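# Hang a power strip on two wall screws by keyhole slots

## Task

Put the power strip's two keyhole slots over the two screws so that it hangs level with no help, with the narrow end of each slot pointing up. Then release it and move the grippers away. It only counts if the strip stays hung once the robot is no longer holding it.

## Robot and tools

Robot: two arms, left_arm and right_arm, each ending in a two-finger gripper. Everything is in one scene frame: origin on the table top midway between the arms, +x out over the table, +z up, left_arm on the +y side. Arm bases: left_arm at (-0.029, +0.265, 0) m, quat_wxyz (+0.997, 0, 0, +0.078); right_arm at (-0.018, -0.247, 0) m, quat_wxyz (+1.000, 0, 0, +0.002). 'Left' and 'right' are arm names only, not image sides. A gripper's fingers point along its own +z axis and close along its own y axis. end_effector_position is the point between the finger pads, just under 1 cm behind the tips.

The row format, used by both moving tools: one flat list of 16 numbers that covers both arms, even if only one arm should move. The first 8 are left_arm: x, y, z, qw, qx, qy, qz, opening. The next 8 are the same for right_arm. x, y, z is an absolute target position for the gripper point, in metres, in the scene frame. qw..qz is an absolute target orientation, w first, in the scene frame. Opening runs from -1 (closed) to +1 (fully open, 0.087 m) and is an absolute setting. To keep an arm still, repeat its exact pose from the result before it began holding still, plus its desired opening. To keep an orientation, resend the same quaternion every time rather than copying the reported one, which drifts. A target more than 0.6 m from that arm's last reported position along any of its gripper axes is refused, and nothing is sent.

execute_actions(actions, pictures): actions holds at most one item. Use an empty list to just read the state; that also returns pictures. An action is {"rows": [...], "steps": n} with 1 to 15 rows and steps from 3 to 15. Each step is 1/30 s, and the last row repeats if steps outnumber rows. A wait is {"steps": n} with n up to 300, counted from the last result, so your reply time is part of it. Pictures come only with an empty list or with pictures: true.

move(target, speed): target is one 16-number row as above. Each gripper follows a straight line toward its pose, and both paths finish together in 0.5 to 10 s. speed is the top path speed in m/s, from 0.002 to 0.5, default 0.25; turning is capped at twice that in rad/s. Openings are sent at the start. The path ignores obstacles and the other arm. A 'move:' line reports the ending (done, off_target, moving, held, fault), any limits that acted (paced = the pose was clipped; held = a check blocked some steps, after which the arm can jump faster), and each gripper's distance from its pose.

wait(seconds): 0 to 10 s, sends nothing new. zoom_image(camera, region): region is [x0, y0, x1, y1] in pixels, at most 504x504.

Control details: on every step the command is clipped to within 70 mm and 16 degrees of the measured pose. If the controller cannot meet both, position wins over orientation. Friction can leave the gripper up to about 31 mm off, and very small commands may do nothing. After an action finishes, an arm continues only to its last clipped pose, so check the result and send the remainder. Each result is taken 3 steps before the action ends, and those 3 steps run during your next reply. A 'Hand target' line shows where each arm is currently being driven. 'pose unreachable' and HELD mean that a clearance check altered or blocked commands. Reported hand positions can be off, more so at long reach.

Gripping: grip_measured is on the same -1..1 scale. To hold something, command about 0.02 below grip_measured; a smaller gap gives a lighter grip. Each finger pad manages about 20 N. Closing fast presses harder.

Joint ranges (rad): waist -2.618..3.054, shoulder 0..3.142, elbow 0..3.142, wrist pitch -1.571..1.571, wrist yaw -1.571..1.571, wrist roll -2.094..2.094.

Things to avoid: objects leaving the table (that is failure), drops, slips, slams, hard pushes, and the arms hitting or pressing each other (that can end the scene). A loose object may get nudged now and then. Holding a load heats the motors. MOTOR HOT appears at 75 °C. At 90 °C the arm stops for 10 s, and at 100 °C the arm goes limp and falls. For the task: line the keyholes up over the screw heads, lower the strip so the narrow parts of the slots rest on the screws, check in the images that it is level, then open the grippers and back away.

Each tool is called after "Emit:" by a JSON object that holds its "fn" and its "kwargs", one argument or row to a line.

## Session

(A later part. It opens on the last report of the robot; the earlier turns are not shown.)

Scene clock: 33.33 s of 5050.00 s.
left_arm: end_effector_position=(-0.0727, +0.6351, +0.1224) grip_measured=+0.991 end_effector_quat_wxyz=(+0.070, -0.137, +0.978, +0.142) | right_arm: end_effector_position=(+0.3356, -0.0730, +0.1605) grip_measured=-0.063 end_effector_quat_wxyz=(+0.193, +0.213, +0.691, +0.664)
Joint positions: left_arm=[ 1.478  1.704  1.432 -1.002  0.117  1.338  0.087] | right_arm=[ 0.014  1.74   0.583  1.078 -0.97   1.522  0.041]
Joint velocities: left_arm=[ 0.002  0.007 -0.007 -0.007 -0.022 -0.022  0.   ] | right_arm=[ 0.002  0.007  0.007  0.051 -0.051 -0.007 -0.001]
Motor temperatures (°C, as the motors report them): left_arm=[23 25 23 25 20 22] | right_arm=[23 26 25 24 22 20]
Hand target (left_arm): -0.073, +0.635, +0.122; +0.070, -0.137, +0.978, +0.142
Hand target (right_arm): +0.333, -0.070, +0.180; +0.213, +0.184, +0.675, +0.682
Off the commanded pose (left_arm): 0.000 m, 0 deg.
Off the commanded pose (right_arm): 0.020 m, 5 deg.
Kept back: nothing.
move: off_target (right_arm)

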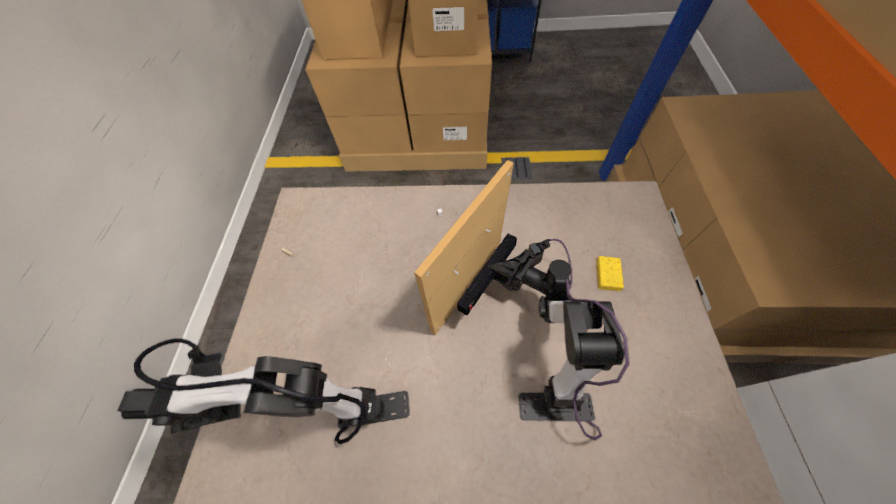

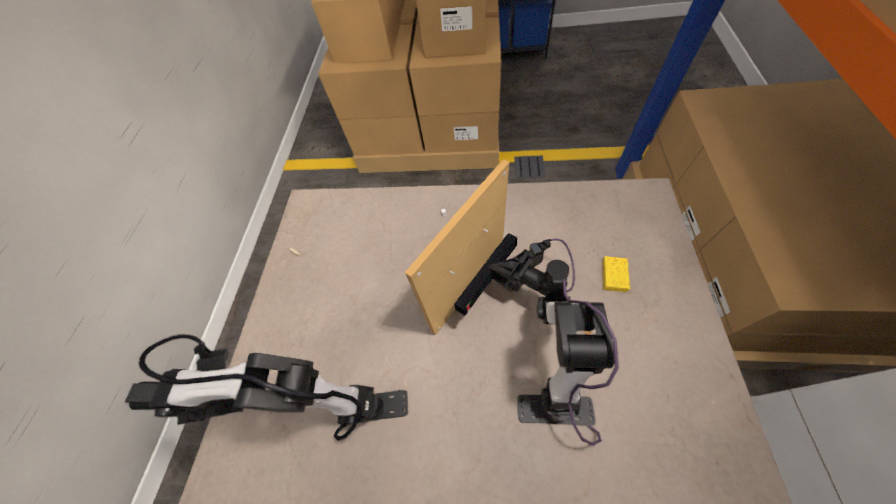

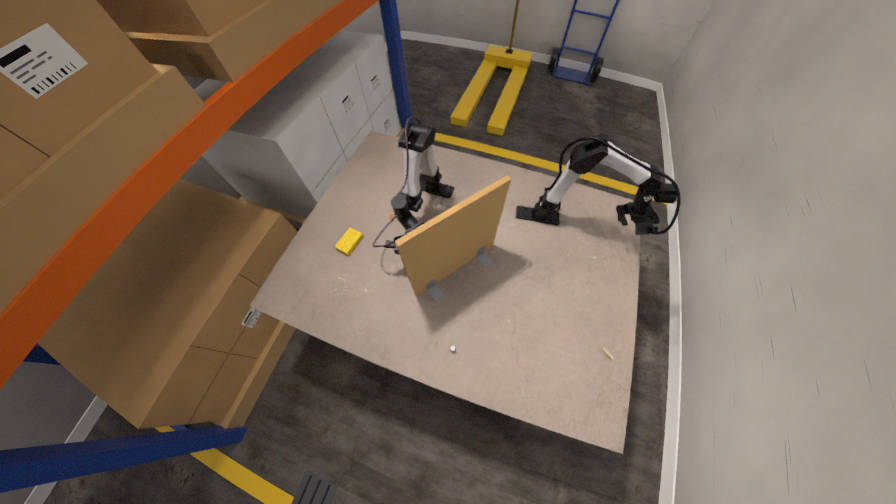

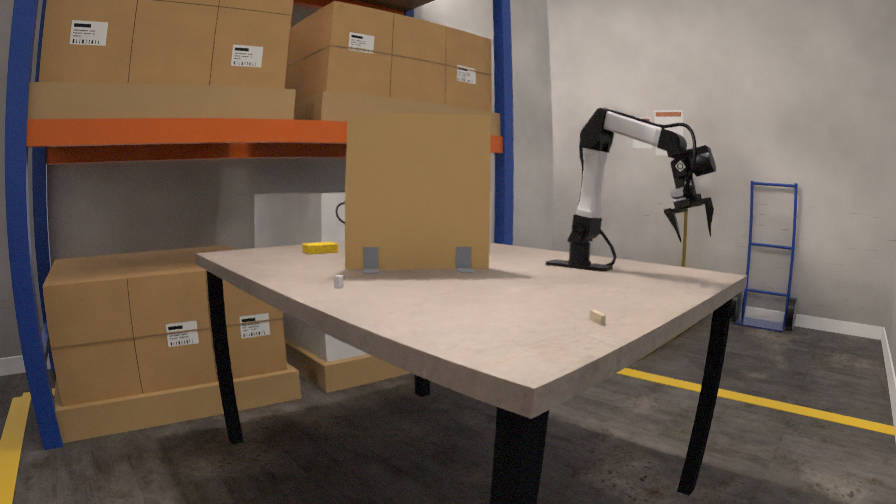

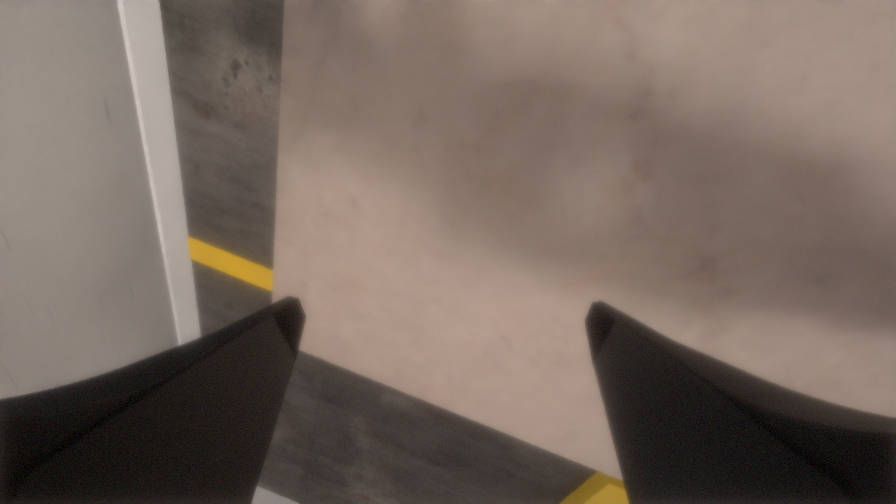

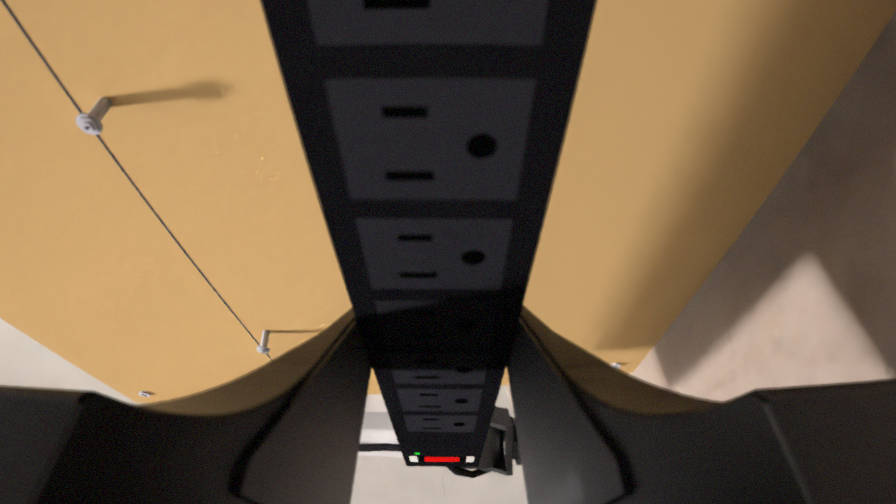

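Emit:
{"fn": "move", "kwargs": {
  "target": [-0.0727,0.6351,0.1224,0.07,-0.137,0.978,0.142,1,0.339,-0.041,0.235,0.245,0.19,0.657,0.69,-0.3],
  "speed": 0.06
}}

Emit:
{"fn": "zoom_image", "kwargs": {
  "camera": "cam_head_left",
  "region": [400, 160, 600, 340]
}}

Scene clock: 36.57 s of 5050.00 s.
left_arm: end_effector_position=(-0.0727, +0.6351, +0.1224) grip_measured=+0.991 end_effector_quat_wxyz=(+0.070, -0.137, +0.978, +0.142) | right_arm: end_effector_position=(+0.3311, -0.0454, +0.1877) grip_measured=-0.063 end_effector_quat_wxyz=(+0.205, +0.231, +0.685, +0.660)
Joint positions: left_arm=[ 1.478  1.704  1.432 -1.002  0.117  1.338  0.087] | right_arm=[ 0.123  1.606  0.583  0.957 -0.817  1.548  0.041]
Joint velocities: left_arm=[-0.017 -0.002 -0.002 -0.007  0.037 -0.007 -0.001] | right_arm=[ 0.007 -0.002  0.007 -0.11   0.037  0.051  0.   ]
Motor temperatures (°C, as the motors report them): left_arm=[23 25 23 25 20 22] | right_arm=[23 26 26 25 22 20]
Hand target (left_arm): -0.073, +0.635, +0.122; +0.070, -0.137, +0.978, +0.142
Hand target (right_arm): +0.335, -0.042, +0.235; +0.243, +0.189, +0.655, +0.690
Off the commanded pose (left_arm): 0.000 m, 0 deg.
Off the commanded pose (right_arm): 0.048 m, 8 deg.
Kept back: nothing.
move: off_target (right_arm)

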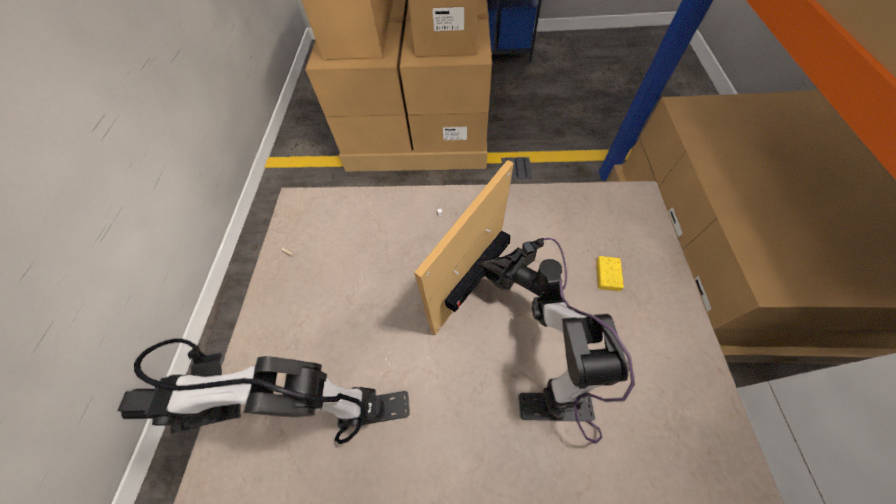

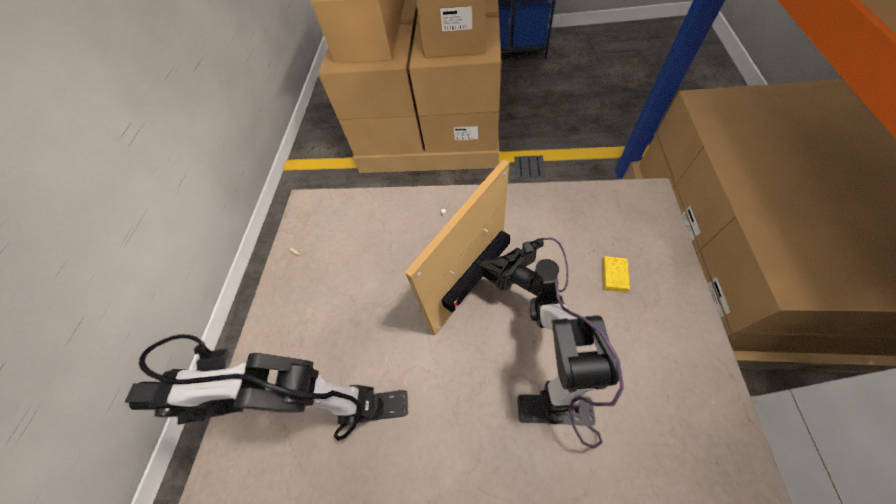

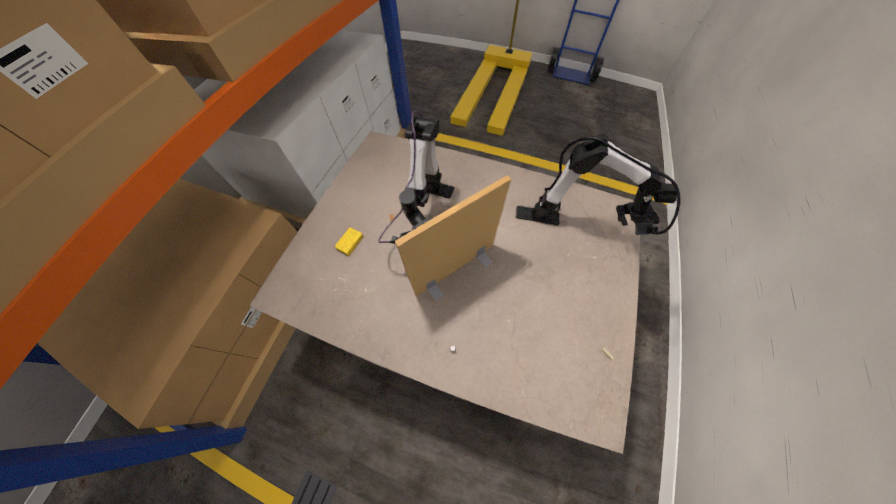

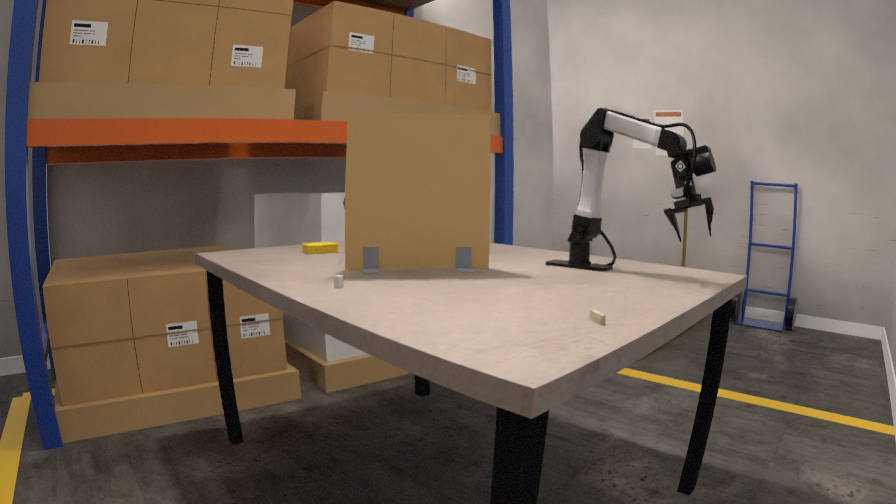

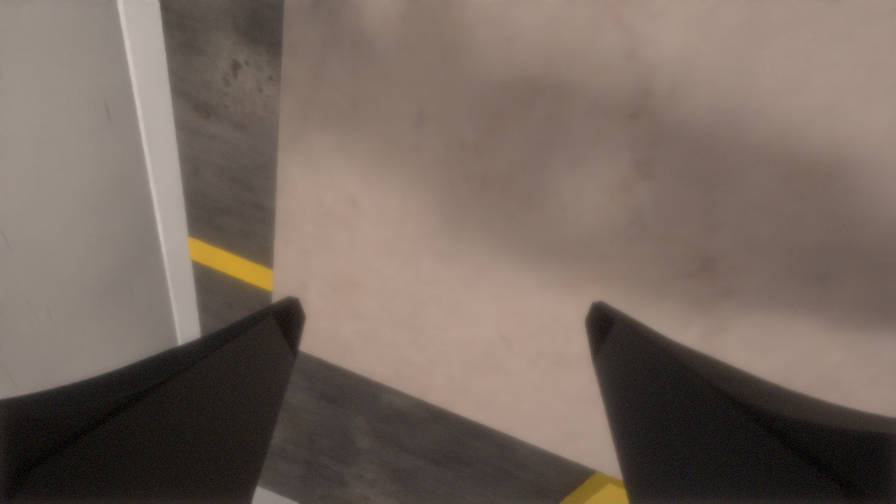

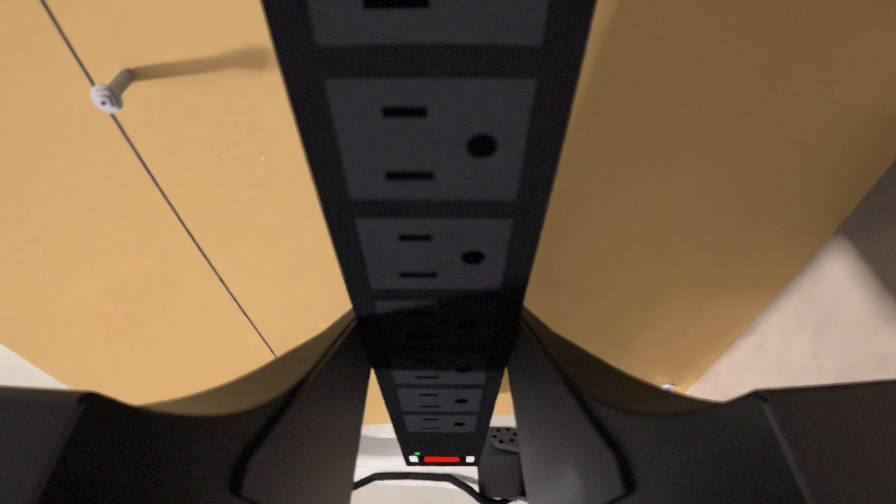

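Region (400, 160, 600, 340) of cam_head_left's 896x504 image, scaled by 2.520, with more detail than that image has; it fills the top 454 rows of this view, and the rest is white.

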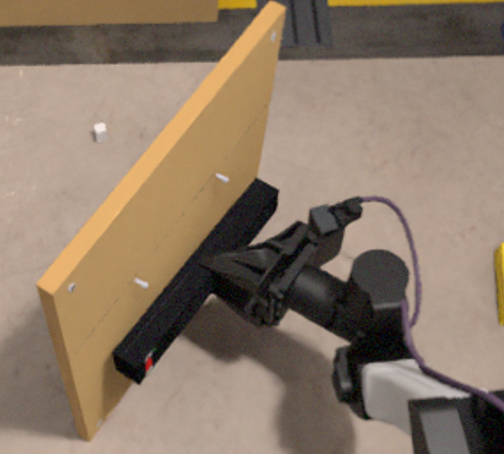

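Emit:
{"fn": "move", "kwargs": {
  "target": [-0.0727,0.6351,0.1224,0.07,-0.137,0.978,0.142,1,0.318,-0.06,0.34,0.23,0.18,0.665,0.69,-0.3],
  "speed": 0.1
}}

Emit:
{"fn": "move", "kwargs": {
  "target": [-0.0727,0.6351,0.1224,0.07,-0.137,0.978,0.142,1,0.318,-0.06,0.285,0.23,0.18,0.665,0.69,-0.3],
  "speed": 0.05
}}

Emit:
{"fn": "zoom_image", "kwargs": {
  "camera": "cam_head_left",
  "region": [400, 160, 600, 340]
}}

Scene clock: 38.97 s of 5050.00 s.
left_arm: end_effector_position=(-0.0727, +0.6351, +0.1224) grip_measured=+0.991 end_effector_quat_wxyz=(+0.070, -0.137, +0.978, +0.142) | right_arm: end_effector_position=(+0.3214, -0.0577, +0.2958) grip_measured=-0.063 end_effector_quat_wxyz=(+0.195, +0.218, +0.688, +0.664)
Joint positions: left_arm=[ 1.478  1.704  1.432 -1.002  0.117  1.338  0.087] | right_arm=[ 0.072  1.335  0.843  0.424 -0.901  1.539  0.041]
Joint velocities: left_arm=[-0.002 -0.012 -0.002  0.037 -0.066 -0.081  0.   ] | right_arm=[-0.022  0.002 -0.012 -0.051  0.007 -0.051 -0.001]
Motor temperatures (°C, as the motors report them): left_arm=[23 26 24 25 20 22] | right_arm=[23 26 26 25 22 20]
Hand target (left_arm): -0.073, +0.635, +0.122; +0.070, -0.137, +0.978, +0.142
Hand target (right_arm): +0.315, -0.060, +0.339; +0.229, +0.179, +0.665, +0.688
Off the commanded pose (left_arm): 0.000 m, 0 deg.
Off the commanded pose (right_arm): 0.044 m, 7 deg.
Kept back: nothing.
move: off_target (right_arm)

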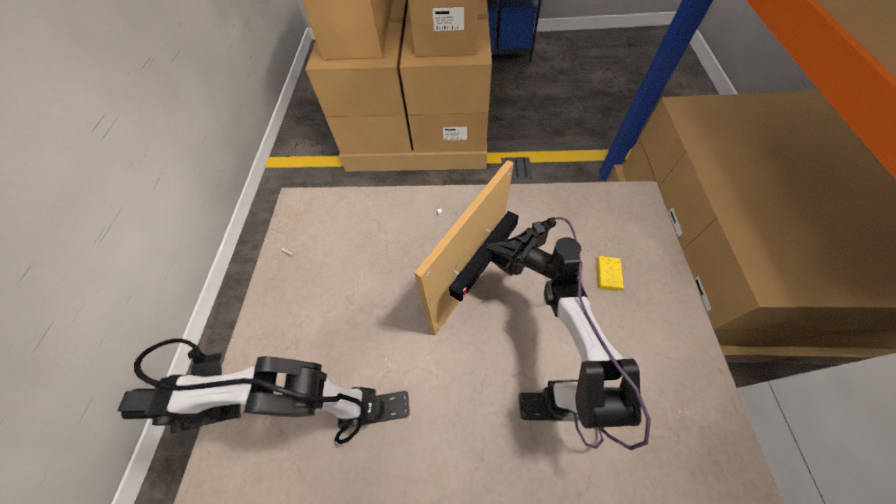

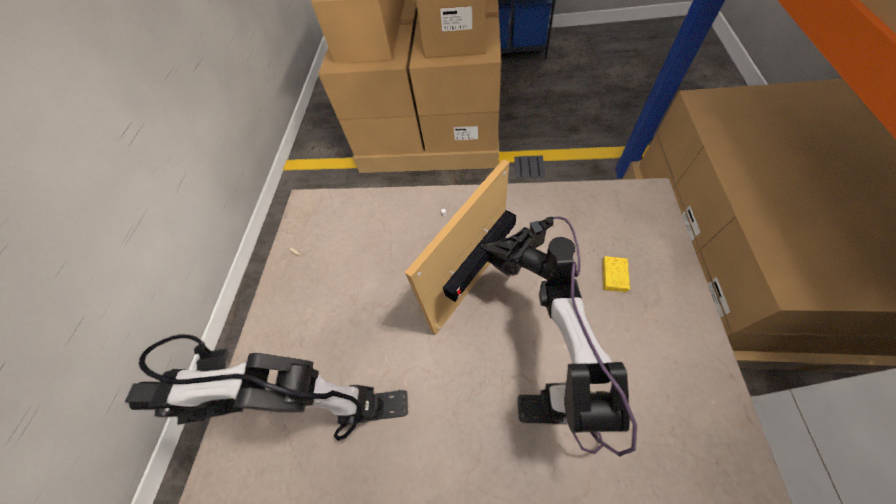

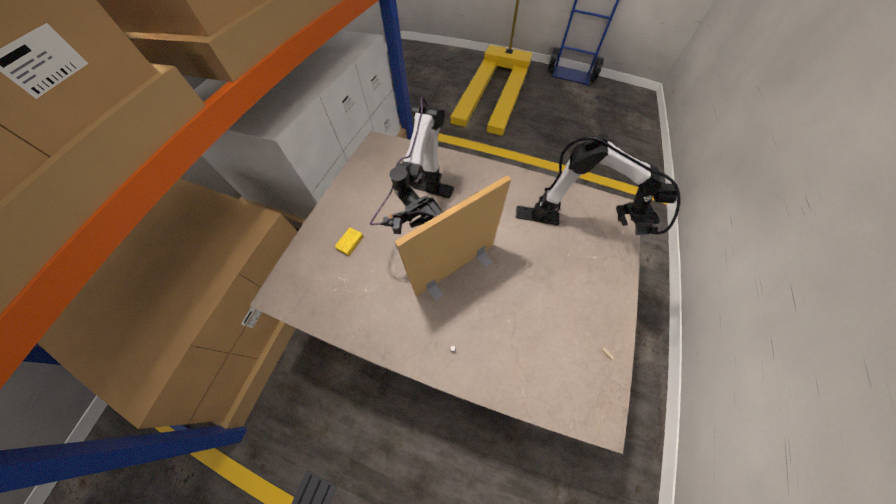

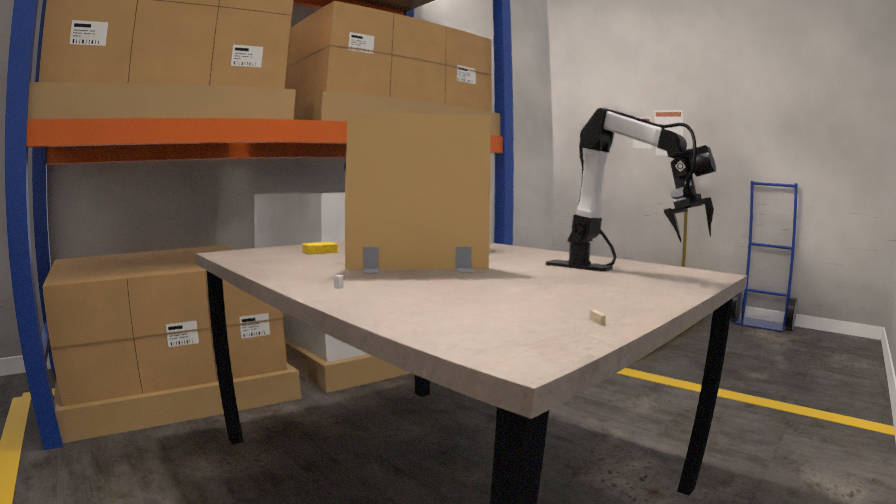

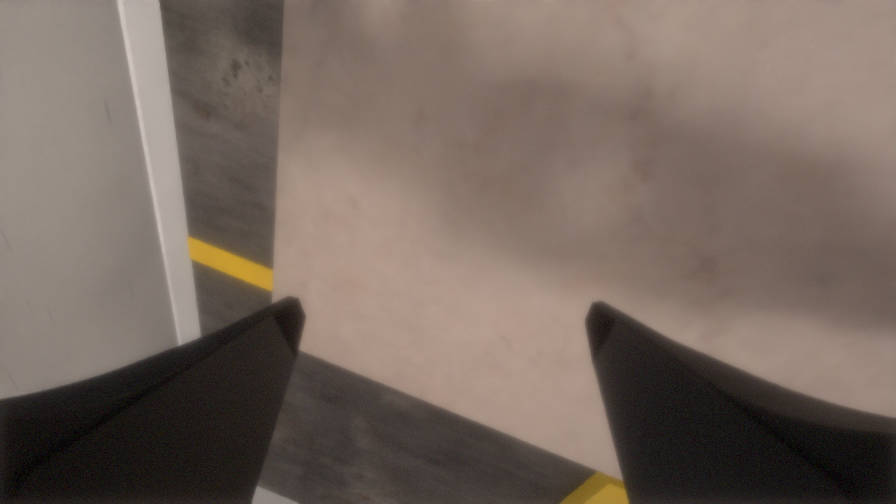

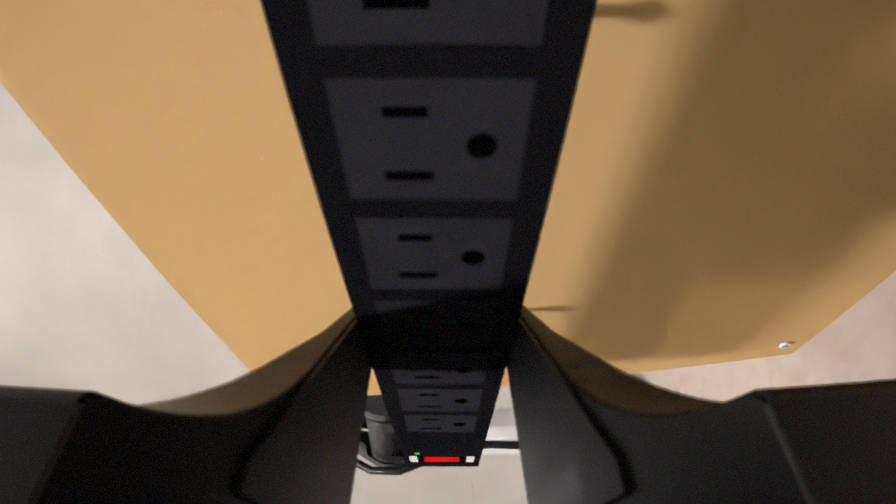

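Scene clock: 40.77 s of 5050.00 s.
left_arm: end_effector_position=(-0.0727, +0.6351, +0.1224) grip_measured=+0.991 end_effector_quat_wxyz=(+0.070, -0.137, +0.978, +0.142) | right_arm: end_effector_position=(+0.3177, -0.0578, +0.2619) grip_measured=-0.063 end_effector_quat_wxyz=(+0.204, +0.209, +0.686, +0.666)
Joint positions: left_arm=[ 1.478  1.704  1.432 -1.002  0.117  1.338  0.087] | right_arm=[ 0.072  1.373  0.718  0.609 -0.903  1.532  0.041]
Joint velocities: left_arm=[-0.002  0.002 -0.007  0.007 -0.007 -0.007  0.001] | right_arm=[ 0.002  0.022 -0.012  0.037  0.037 -0.037 -0.002]
Motor temperatures (°C, as the motors report them): left_arm=[23 26 24 25 20 22] | right_arm=[23 26 26 26 22 20]
Hand target (left_arm): -0.073, +0.635, +0.122; +0.070, -0.137, +0.978, +0.142
Hand target (right_arm): +0.316, -0.060, +0.285; +0.228, +0.180, +0.666, +0.687
Off the commanded pose (left_arm): 0.000 m, 0 deg.
Off the commanded pose (right_arm): 0.023 m, 6 deg.
Kept back: nothing.
move: off_target (right_arm)

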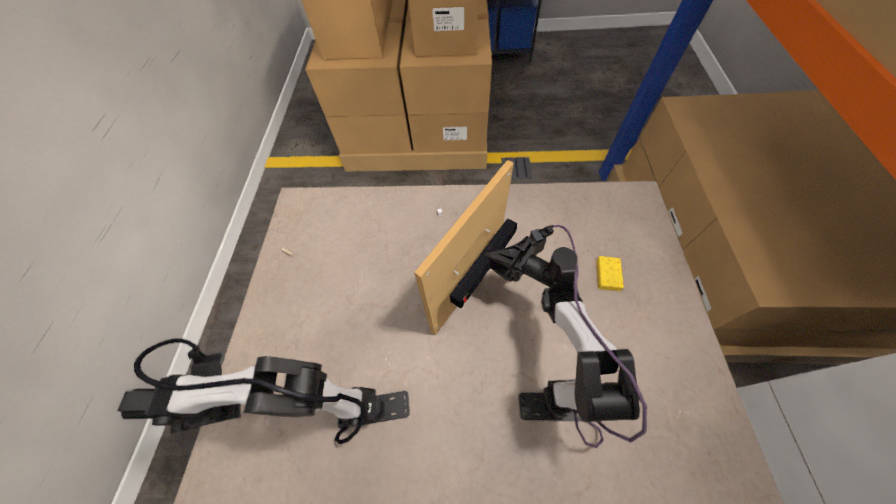

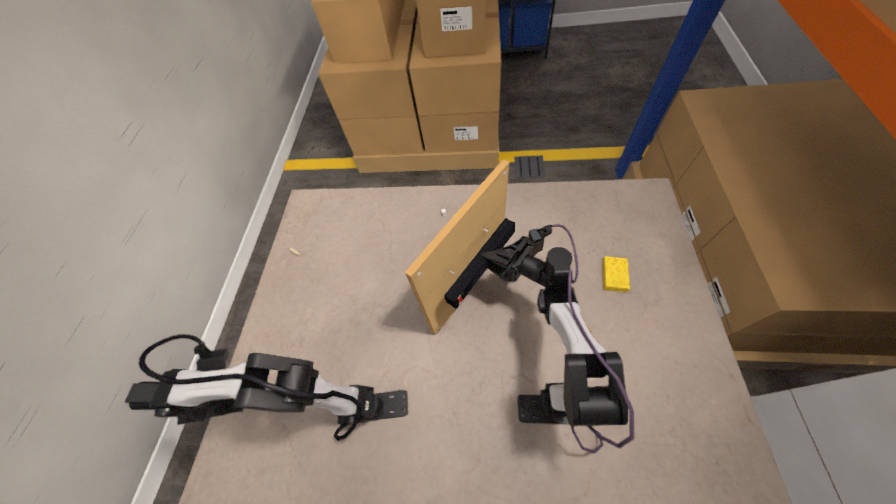

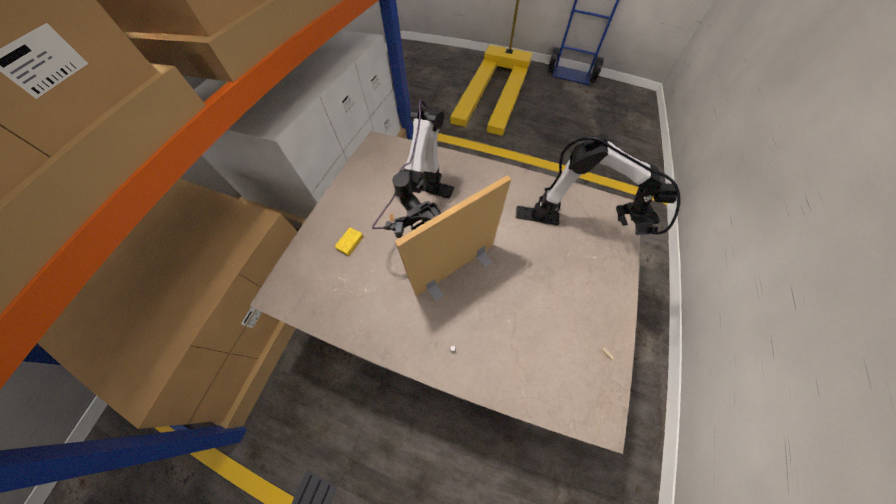

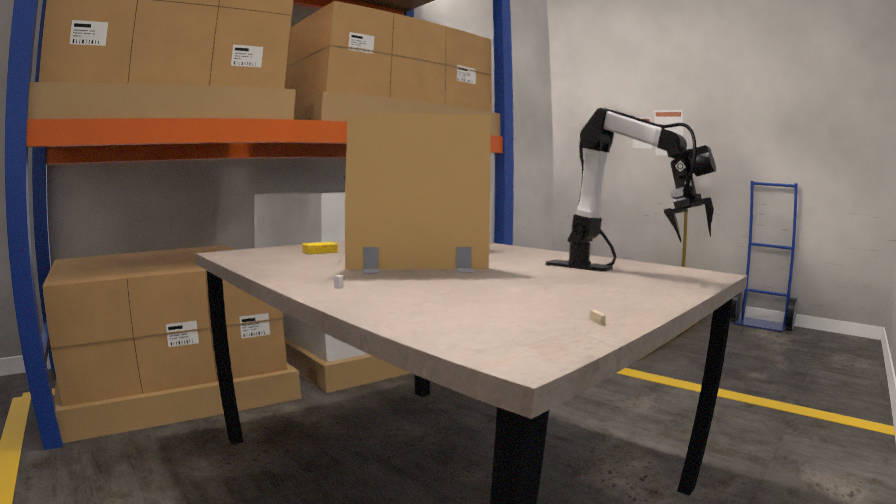

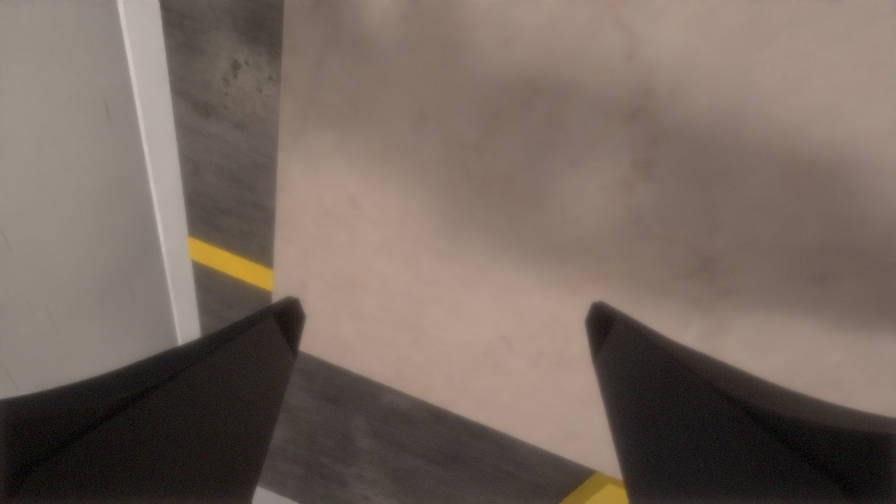

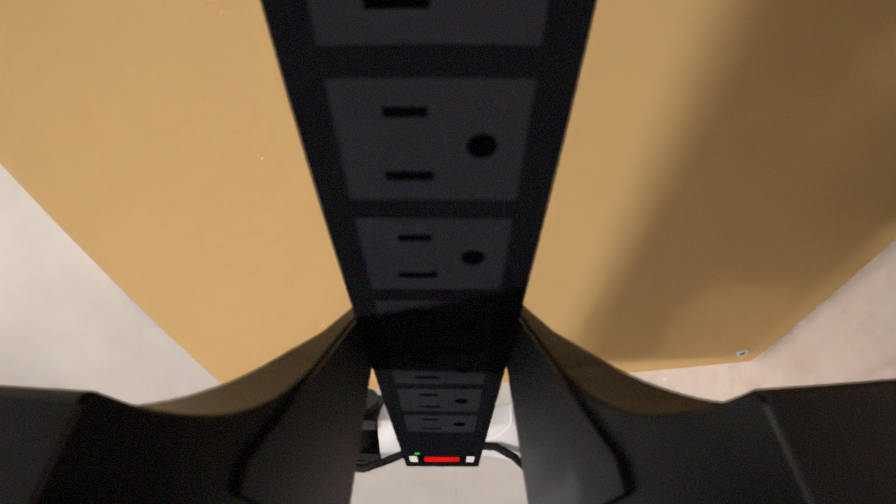

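Region (400, 160, 600, 340) of cam_head_left's 896x504 image, scaled by 2.520, with more detail than that image has; it fills the top 454 rows of this view, and the rest is white.

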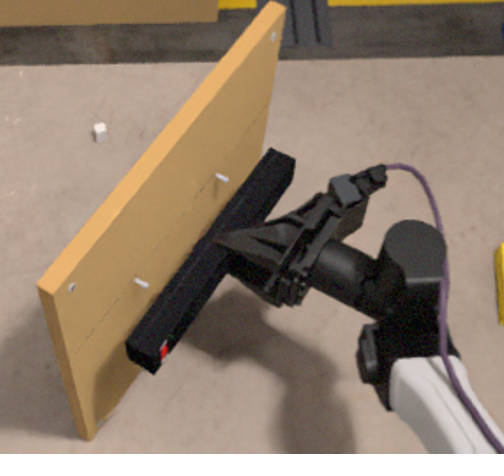

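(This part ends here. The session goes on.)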